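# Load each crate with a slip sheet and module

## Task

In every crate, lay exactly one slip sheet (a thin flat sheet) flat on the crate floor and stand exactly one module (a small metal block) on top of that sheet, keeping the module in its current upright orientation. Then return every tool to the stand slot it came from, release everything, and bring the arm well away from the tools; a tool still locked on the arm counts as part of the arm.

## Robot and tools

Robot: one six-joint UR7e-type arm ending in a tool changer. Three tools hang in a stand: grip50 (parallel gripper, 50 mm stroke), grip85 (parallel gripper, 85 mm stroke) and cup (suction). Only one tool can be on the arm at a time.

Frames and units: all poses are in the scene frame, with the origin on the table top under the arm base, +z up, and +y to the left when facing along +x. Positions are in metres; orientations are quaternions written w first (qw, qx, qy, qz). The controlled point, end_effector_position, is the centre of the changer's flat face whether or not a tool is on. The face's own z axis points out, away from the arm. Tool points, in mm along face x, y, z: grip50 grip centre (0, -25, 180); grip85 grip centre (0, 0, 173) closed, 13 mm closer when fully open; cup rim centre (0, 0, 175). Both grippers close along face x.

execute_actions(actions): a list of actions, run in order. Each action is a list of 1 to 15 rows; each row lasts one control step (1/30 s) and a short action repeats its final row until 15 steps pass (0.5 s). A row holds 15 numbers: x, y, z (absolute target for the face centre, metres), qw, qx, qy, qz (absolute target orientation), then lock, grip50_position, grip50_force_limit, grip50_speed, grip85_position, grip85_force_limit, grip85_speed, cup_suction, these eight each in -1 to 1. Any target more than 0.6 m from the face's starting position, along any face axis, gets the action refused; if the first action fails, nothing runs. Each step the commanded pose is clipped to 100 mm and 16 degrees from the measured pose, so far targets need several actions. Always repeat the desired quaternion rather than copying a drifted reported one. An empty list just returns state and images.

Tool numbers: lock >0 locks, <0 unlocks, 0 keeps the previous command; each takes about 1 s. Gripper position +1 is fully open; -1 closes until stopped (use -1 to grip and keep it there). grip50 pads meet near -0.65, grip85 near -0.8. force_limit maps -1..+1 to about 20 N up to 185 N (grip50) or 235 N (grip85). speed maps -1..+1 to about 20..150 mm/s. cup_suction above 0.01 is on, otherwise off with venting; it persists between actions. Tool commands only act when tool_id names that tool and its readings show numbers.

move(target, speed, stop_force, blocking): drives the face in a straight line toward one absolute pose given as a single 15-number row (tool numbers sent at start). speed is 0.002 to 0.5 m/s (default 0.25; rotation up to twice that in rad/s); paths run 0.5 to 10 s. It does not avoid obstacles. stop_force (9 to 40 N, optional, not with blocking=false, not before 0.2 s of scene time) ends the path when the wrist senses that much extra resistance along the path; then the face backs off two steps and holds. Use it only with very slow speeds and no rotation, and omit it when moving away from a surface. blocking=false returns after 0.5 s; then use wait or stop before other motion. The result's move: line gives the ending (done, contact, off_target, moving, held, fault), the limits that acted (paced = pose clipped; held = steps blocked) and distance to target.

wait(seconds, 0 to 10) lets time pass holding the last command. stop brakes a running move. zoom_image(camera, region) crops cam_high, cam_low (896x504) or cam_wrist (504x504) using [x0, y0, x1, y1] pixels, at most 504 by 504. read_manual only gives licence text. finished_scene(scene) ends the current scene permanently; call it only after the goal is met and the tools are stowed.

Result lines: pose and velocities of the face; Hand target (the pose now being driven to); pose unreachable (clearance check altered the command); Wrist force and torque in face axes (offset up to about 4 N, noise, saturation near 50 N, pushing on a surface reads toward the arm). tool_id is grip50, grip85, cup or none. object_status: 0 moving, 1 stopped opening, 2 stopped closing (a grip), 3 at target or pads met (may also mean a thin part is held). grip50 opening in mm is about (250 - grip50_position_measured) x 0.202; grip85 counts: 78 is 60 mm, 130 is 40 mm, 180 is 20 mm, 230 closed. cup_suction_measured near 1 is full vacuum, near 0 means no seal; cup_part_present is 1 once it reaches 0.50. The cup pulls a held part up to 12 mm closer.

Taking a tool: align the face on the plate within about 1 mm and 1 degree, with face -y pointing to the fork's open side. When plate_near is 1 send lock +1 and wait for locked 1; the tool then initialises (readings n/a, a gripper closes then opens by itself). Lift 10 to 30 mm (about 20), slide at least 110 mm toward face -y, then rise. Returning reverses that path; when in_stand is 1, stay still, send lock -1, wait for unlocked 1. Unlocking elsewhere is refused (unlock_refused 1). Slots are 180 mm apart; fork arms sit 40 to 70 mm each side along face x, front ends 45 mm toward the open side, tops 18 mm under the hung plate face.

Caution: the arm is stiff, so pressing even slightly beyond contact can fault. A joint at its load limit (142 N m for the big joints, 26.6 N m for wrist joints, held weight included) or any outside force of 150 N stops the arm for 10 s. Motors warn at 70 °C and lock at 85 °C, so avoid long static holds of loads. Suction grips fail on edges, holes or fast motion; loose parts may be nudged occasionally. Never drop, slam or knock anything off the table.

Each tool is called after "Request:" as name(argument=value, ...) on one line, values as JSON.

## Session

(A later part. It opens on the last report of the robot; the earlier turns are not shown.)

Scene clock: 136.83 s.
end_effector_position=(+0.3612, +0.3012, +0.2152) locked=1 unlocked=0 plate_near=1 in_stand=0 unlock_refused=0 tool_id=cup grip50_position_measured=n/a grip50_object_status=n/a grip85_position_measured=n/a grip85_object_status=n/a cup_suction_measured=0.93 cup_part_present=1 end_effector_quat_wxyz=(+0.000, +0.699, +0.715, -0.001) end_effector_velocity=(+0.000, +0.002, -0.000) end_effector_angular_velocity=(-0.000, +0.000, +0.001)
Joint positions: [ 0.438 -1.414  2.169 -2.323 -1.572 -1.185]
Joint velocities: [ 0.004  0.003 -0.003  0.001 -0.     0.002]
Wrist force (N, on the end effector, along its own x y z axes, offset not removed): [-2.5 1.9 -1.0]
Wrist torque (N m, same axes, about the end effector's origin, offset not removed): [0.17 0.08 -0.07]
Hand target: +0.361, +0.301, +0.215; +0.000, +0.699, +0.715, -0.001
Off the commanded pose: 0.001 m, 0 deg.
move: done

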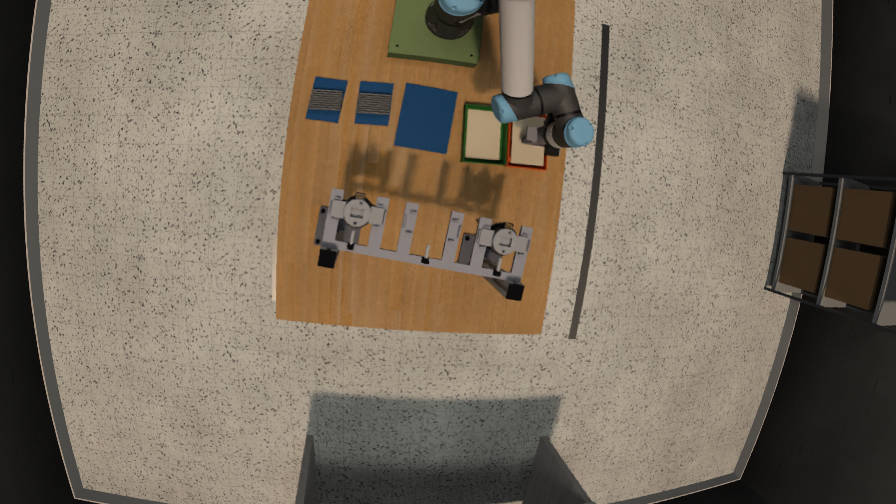

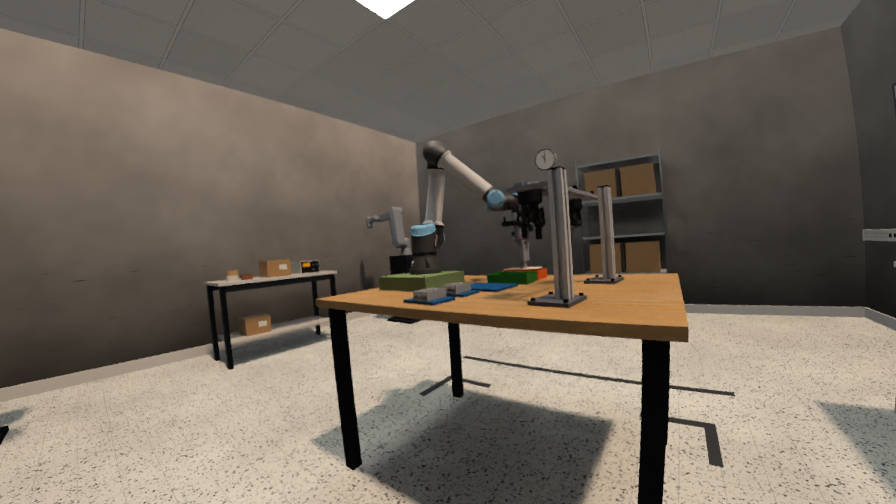

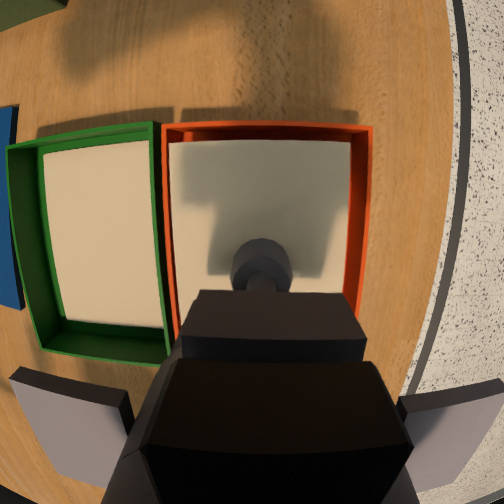

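Request:
move(target=[0.361,0.3045,0.212,0,0.705,0.709,0,0,1,0,0,1,-0.6,-0.3,1], speed=0.025)

Request:
move(target=[0.361,0.3045,0.172,0,0.705,0.709,0,0,1,0,0,1,-0.6,-0.3,1], speed=0.025)

Request:
execute_actions(actions=[[[0.361,0.3045,0.172,0,0.705,0.709,0,0,1,0,0,1,-0.6,-0.3,0]],[[0.361,0.3045,0.172,0,0.705,0.709,0,0,1,0,0,1,-0.6,-0.3,0]]])

Request:
move(target=[0.361,0.3045,0.25,0,0.705,0.709,0,0,1,0,0,1,-0.6,-0.3,0], speed=0.1)

Request:
move(target=[0.475,-0.0027,0.381,0,0.741,0.672,0,0,1,0,0,1,-0.6,-0.3,0])

Request:
move(target=[0.6357,-0.0185,0.381,0,0.741,0.672,0,0,1,0,0,1,-0.6,-0.3,0], speed=0.1)

Request:
move(target=[0.6357,-0.0185,0.3608,0,0.741,0.672,0,0,1,0,0,1,-0.6,-0.3,0], speed=0.01, stop_force=25)

Scene clock: 140.47 s.
end_effector_position=(+0.3610, +0.3044, +0.2121) locked=1 unlocked=0 plate_near=1 in_stand=0 unlock_refused=0 tool_id=cup grip50_position_measured=n/a grip50_object_status=n/a grip85_position_measured=n/a grip85_object_status=n/a cup_suction_measured=0.93 cup_part_present=1 end_effector_quat_wxyz=(+0.000, +0.705, +0.709, -0.000) end_effector_velocity=(-0.000, +0.001, -0.001) end_effector_angular_velocity=(+0.001, -0.001, -0.005)
Joint positions: [ 0.445 -1.405  2.169 -2.334 -1.571 -1.163]
Joint velocities: [ 0.003  0.003  0.    -0.004  0.     0.008]
Wrist force (N, on the end effector, along its own x y z axes, offset not removed): [1.3 -0.1 0.0]
Wrist torque (N m, same axes, about the end effector's origin, offset not removed): [0.08 -0.12 0.10]
Hand target: +0.361, +0.304, +0.212; +0.000, +0.705, +0.709, -0.000
Off the commanded pose: 0.000 m, 0 deg.
move: done

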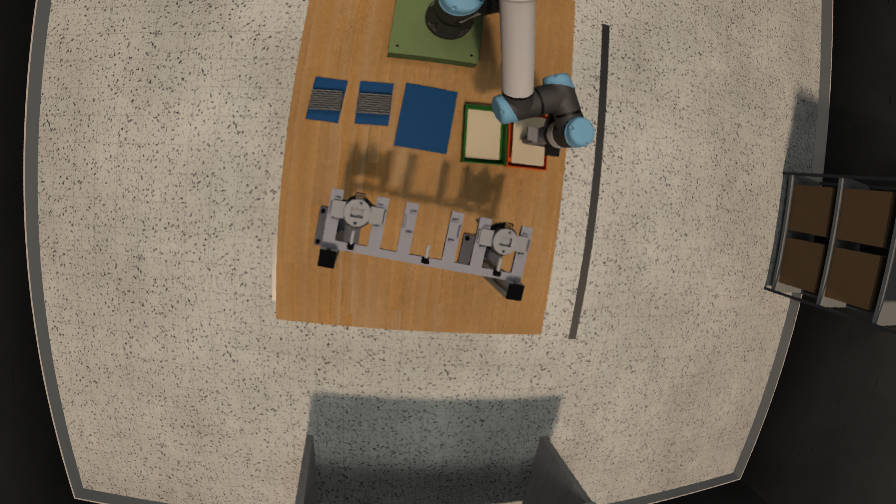

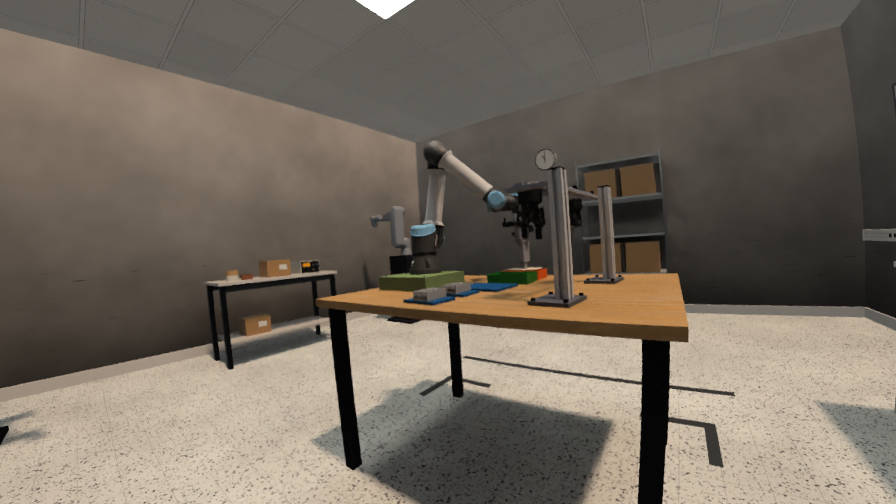

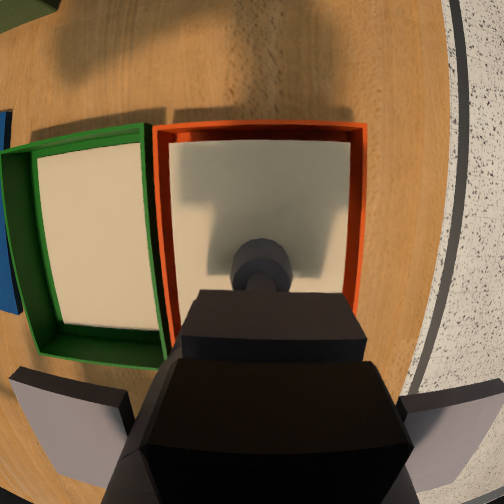

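Scene clock: 142.37 s.
end_effector_position=(+0.3610, +0.3045, +0.1722) locked=1 unlocked=0 plate_near=1 in_stand=0 unlock_refused=0 tool_id=cup grip50_position_measured=n/a grip50_object_status=n/a grip85_position_measured=n/a grip85_object_status=n/a cup_suction_measured=0.93 cup_part_present=1 end_effector_quat_wxyz=(-0.000, +0.705, +0.709, -0.000) end_effector_velocity=(+0.000, +0.000, -0.002) end_effector_angular_velocity=(+0.001, -0.000, -0.000)
Joint positions: [ 0.445 -1.32   2.206 -2.457 -1.571 -1.162]
Joint velocities: [-0.     0.004  0.001 -0.006  0.001 -0.   ]
Wrist force (N, on the end effector, along its own x y z axes, offset not removed): [-1.7 2.2 2.0]
Wrist torque (N m, same axes, about the end effector's origin, offset not removed): [0.07 0.14 0.07]
Hand target: +0.361, +0.304, +0.172; -0.000, +0.705, +0.709, -0.000
Off the commanded pose: 0.000 m, 0 deg.
move: done

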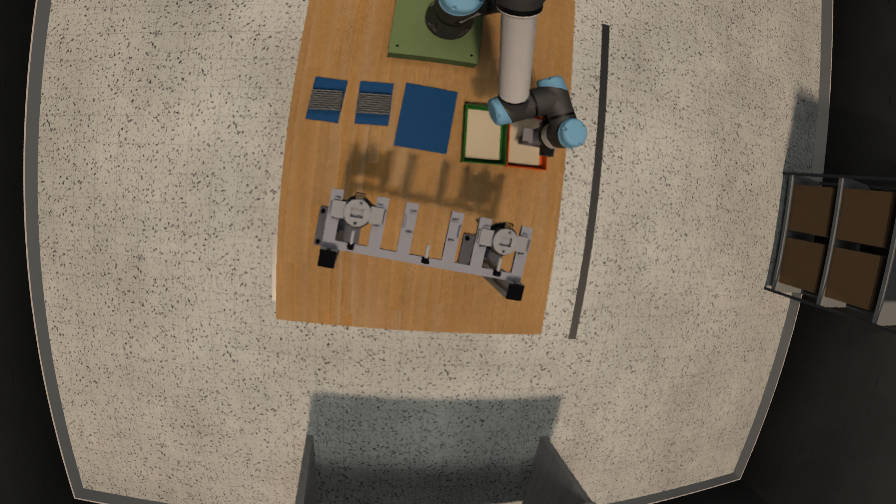

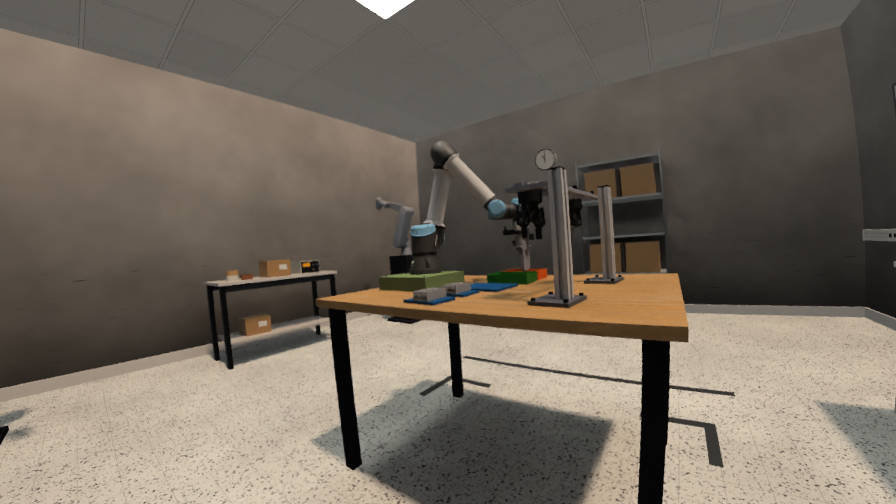

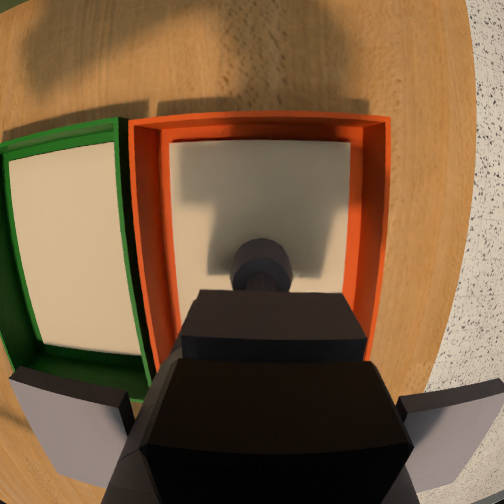

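Scene clock: 143.37 s.
end_effector_position=(+0.3610, +0.3045, +0.1720) locked=1 unlocked=0 plate_near=1 in_stand=0 unlock_refused=0 tool_id=cup grip50_position_measured=n/a grip50_object_status=n/a grip85_position_measured=n/a grip85_object_status=n/a cup_suction_measured=0.00 cup_part_present=0 end_effector_quat_wxyz=(+0.000, +0.705, +0.709, +0.000) end_effector_velocity=(+0.000, -0.000, +0.000) end_effector_angular_velocity=(-0.001, -0.000, +0.001)
Joint positions: [ 0.445 -1.319  2.206 -2.457 -1.571 -1.162]
Joint velocities: [-0.    -0.001  0.     0.001 -0.001 -0.002]
Wrist force (N, on the end effector, along its own x y z axes, offset not removed): [-0.5 0.5 -14.6]
Wrist torque (N m, same axes, about the end effector's origin, offset not removed): [0.06 -0.19 -0.07]
Hand target: +0.361, +0.304, +0.172; +0.000, +0.705, +0.709, -0.000
Off the commanded pose: 0.000 m, 0 deg.

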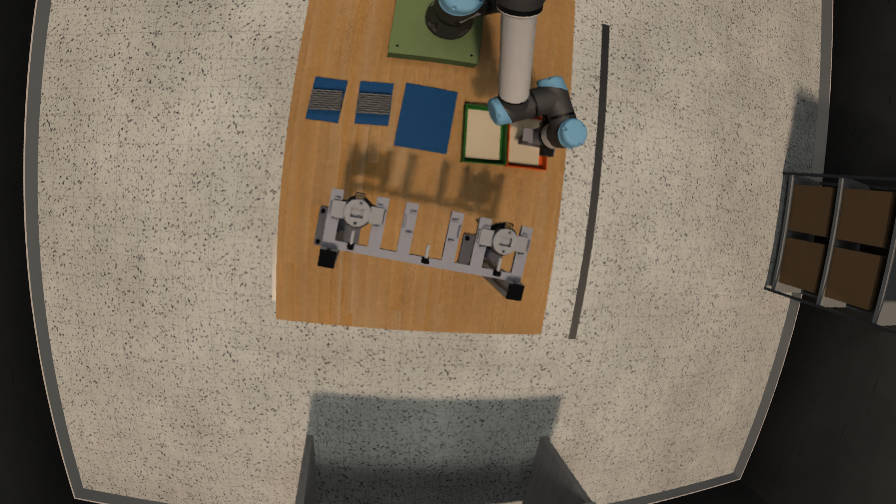

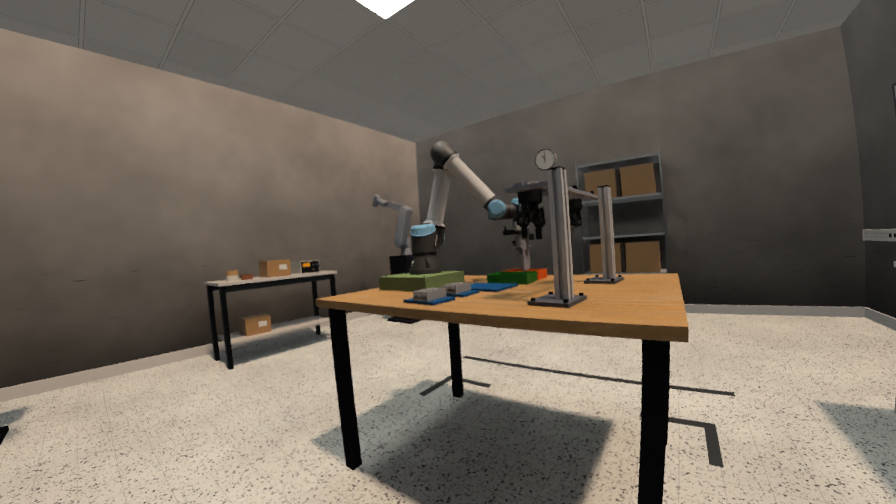

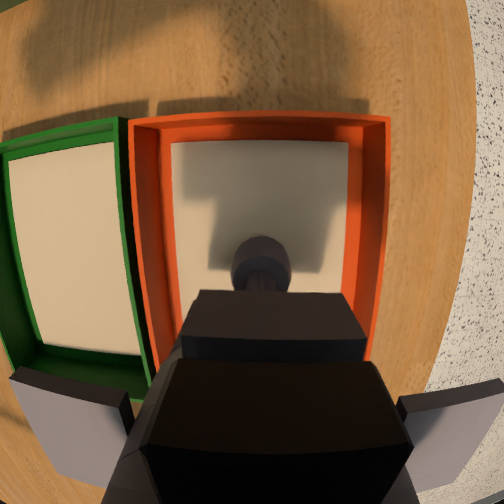

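Scene clock: 144.57 s.
end_effector_position=(+0.3610, +0.3046, +0.2497) locked=1 unlocked=0 plate_near=1 in_stand=0 unlock_refused=0 tool_id=cup grip50_position_measured=n/a grip50_object_status=n/a grip85_position_measured=n/a grip85_object_status=n/a cup_suction_measured=0.00 cup_part_present=0 end_effector_quat_wxyz=(+0.000, +0.705, +0.709, +0.000) end_effector_velocity=(+0.000, +0.000, +0.002) end_effector_angular_velocity=(+0.000, +0.000, +0.000)
Joint positions: [ 0.445 -1.473  2.124 -2.221 -1.571 -1.162]
Joint velocities: [-0.    -0.003 -0.003  0.006  0.    -0.   ]
Wrist force (N, on the end effector, along its own x y z axes, offset not removed): [-1.9 0.2 -1.3]
Wrist torque (N m, same axes, about the end effector's origin, offset not removed): [0.06 0.02 0.00]
Hand target: +0.361, +0.305, +0.250; +0.000, +0.705, +0.709, +0.000
Off the commanded pose: 0.000 m, 0 deg.
move: done

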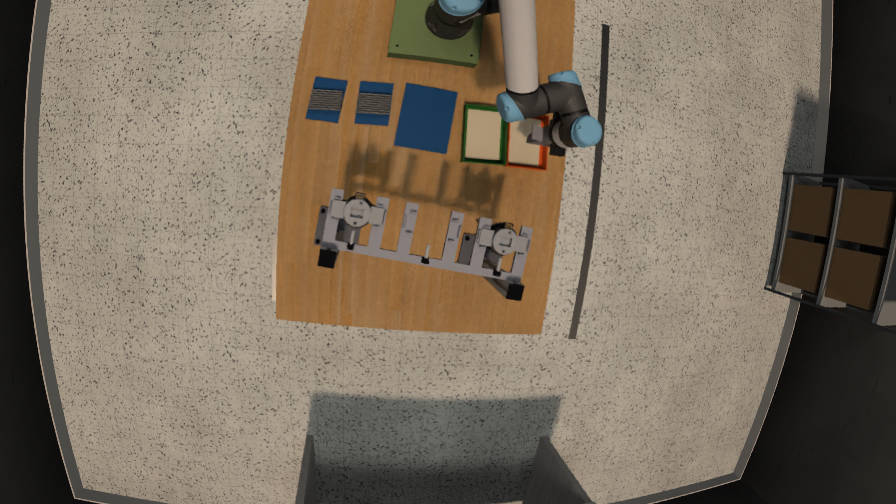

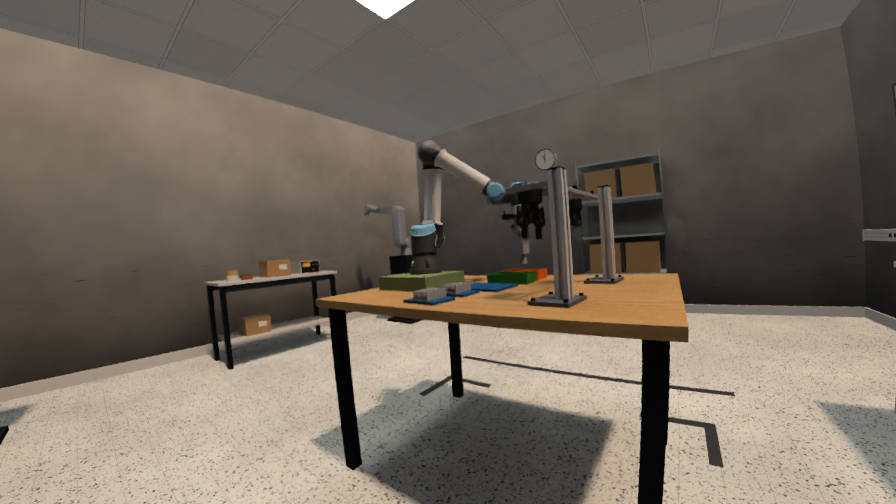

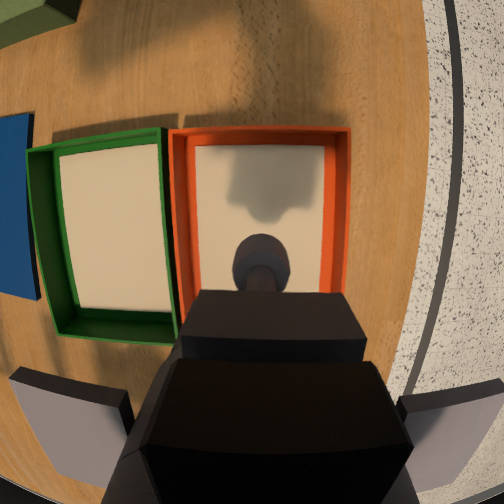

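Scene clock: 146.53 s.
end_effector_position=(+0.4756, -0.0018, +0.3808) locked=1 unlocked=0 plate_near=1 in_stand=0 unlock_refused=0 tool_id=cup grip50_position_measured=n/a grip50_object_status=n/a grip85_position_measured=n/a grip85_object_status=n/a cup_suction_measured=0.00 cup_part_present=0 end_effector_quat_wxyz=(-0.000, +0.741, +0.672, +0.001) end_effector_velocity=(+0.001, -0.001, +0.001) end_effector_angular_velocity=(+0.001, +0.000, -0.001)
Joint positions: [-0.258 -1.618  1.897 -1.85  -1.569 -1.761]
Joint velocities: [-0.003  0.002 -0.004  0.002  0.001 -0.002]
Wrist force (N, on the end effector, along its own x y z axes, offset not removed): [-0.7 1.8 -1.5]
Wrist torque (N m, same axes, about the end effector's origin, offset not removed): [0.20 -0.06 0.19]
Hand target: +0.476, -0.002, +0.381; -0.000, +0.741, +0.672, +0.001
Off the commanded pose: 0.001 m, 0 deg.
move: done

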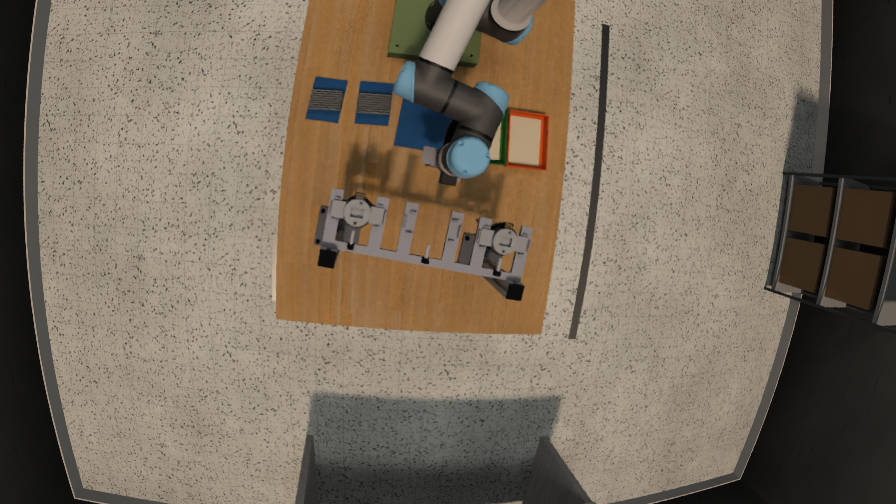

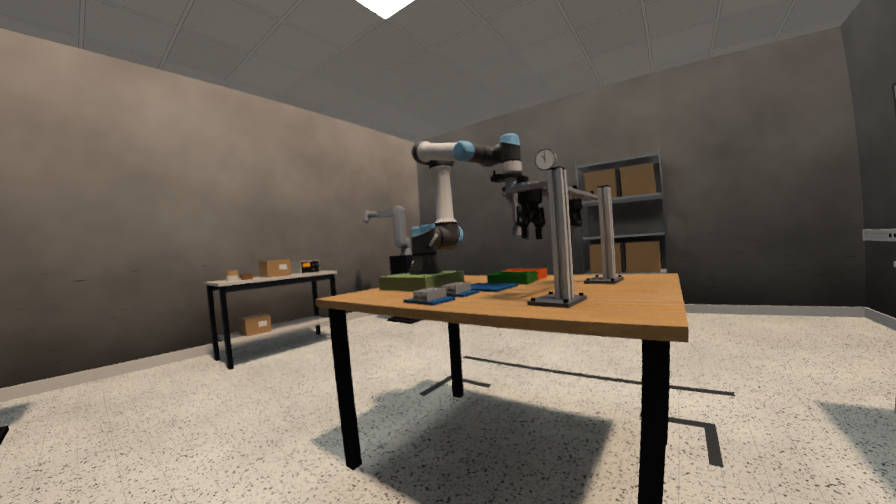

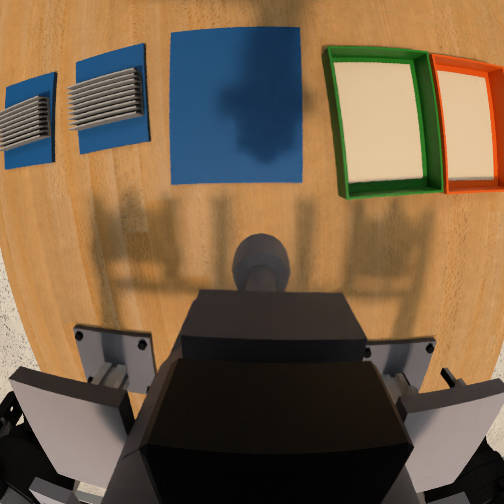

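Scene clock: 148.60 s.
end_effector_position=(+0.6356, -0.0183, +0.3811) locked=1 unlocked=0 plate_near=1 in_stand=0 unlock_refused=0 tool_id=cup grip50_position_measured=n/a grip50_object_status=n/a grip85_position_measured=n/a grip85_object_status=n/a cup_suction_measured=0.00 cup_part_present=0 end_effector_quat_wxyz=(+0.000, +0.741, +0.672, -0.000) end_effector_velocity=(+0.001, -0.001, -0.001) end_effector_angular_velocity=(+0.001, +0.003, -0.001)
Joint positions: [-0.209 -1.237  1.455 -1.788 -1.571 -1.713]
Joint velocities: [-0.001  0.004 -0.005  0.004  0.     0.   ]
Wrist force (N, on the end effector, along its own x y z axes, offset not removed): [-1.0 -1.9 -4.4]
Wrist torque (N m, same axes, about the end effector's origin, offset not removed): [-0.15 -0.01 0.02]
Hand target: +0.636, -0.018, +0.381; -0.000, +0.741, +0.672, -0.000
Off the commanded pose: 0.000 m, 0 deg.
move: done

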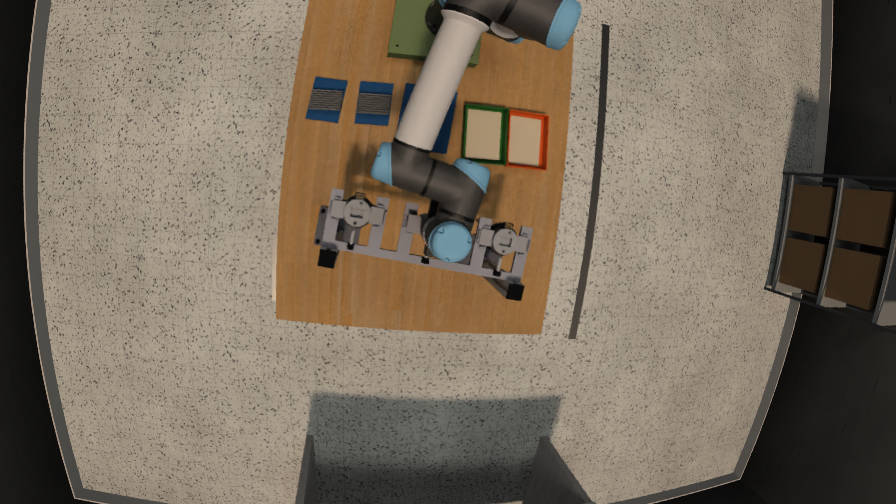

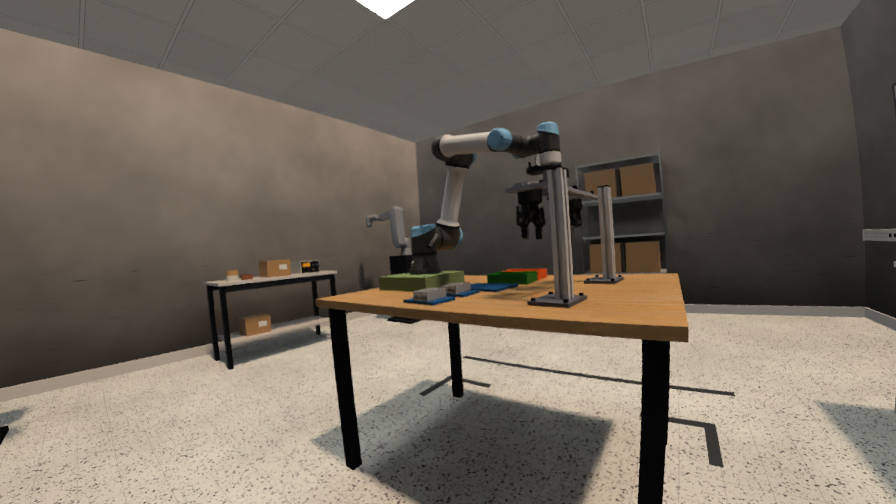

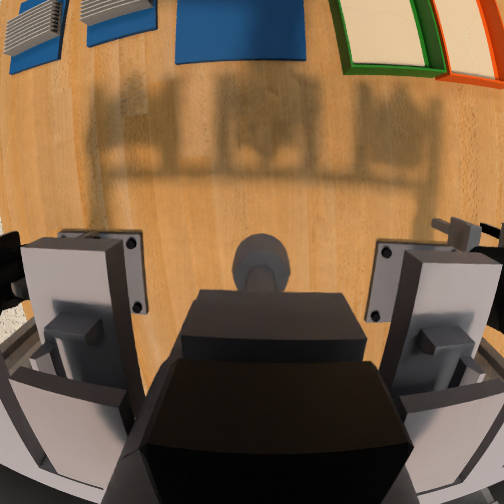

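Scene clock: 150.87 s.
end_effector_position=(+0.6357, -0.0185, +0.3609) locked=1 unlocked=0 plate_near=1 in_stand=1 unlock_refused=0 tool_id=cup grip50_position_measured=n/a grip50_object_status=n/a grip85_position_measured=n/a grip85_object_status=n/a cup_suction_measured=0.00 cup_part_present=0 end_effector_quat_wxyz=(-0.000, +0.741, +0.672, -0.000) end_effector_velocity=(-0.000, -0.001, -0.002) end_effector_angular_velocity=(-0.001, +0.001, -0.002)
Joint positions: [-0.21  -1.225  1.492 -1.837 -1.571 -1.713]
Joint velocities: [-0.001  0.001  0.003 -0.003 -0.001  0.001]
Wrist force (N, on the end effector, along its own x y z axes, offset not removed): [1.8 1.6 -1.3]
Wrist torque (N m, same axes, about the end effector's origin, offset not removed): [0.12 -0.23 0.07]
Hand target: +0.636, -0.018, +0.361; -0.000, +0.741, +0.672, -0.000
Off the commanded pose: 0.000 m, 0 deg.
move: done

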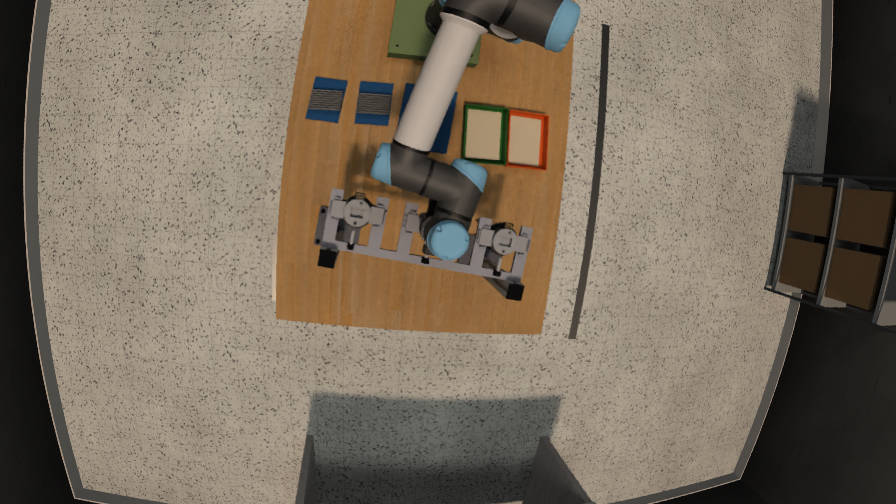

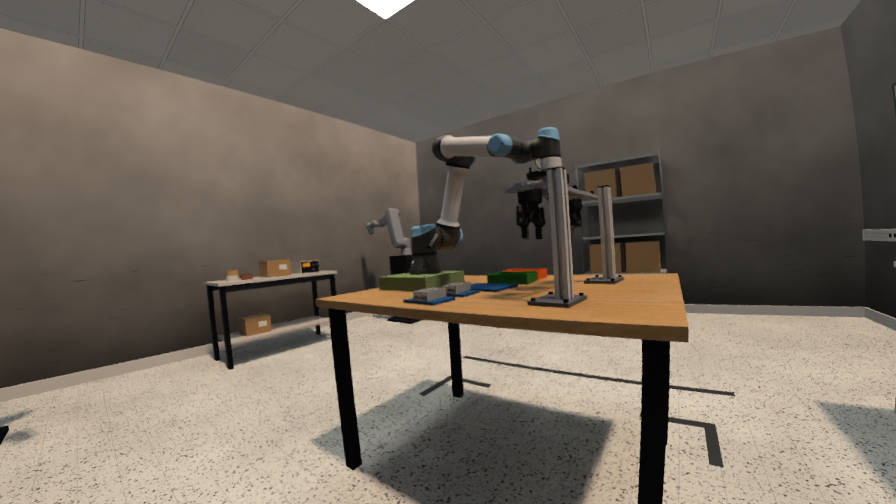

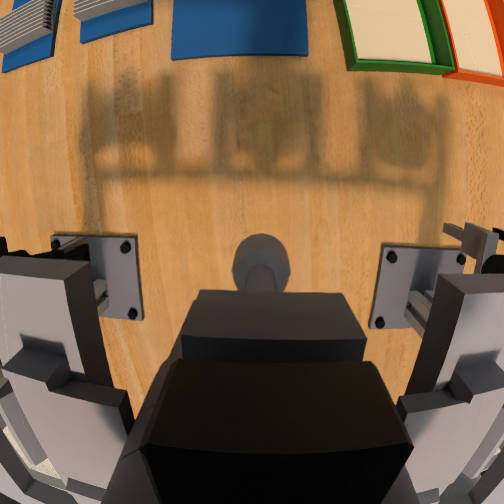

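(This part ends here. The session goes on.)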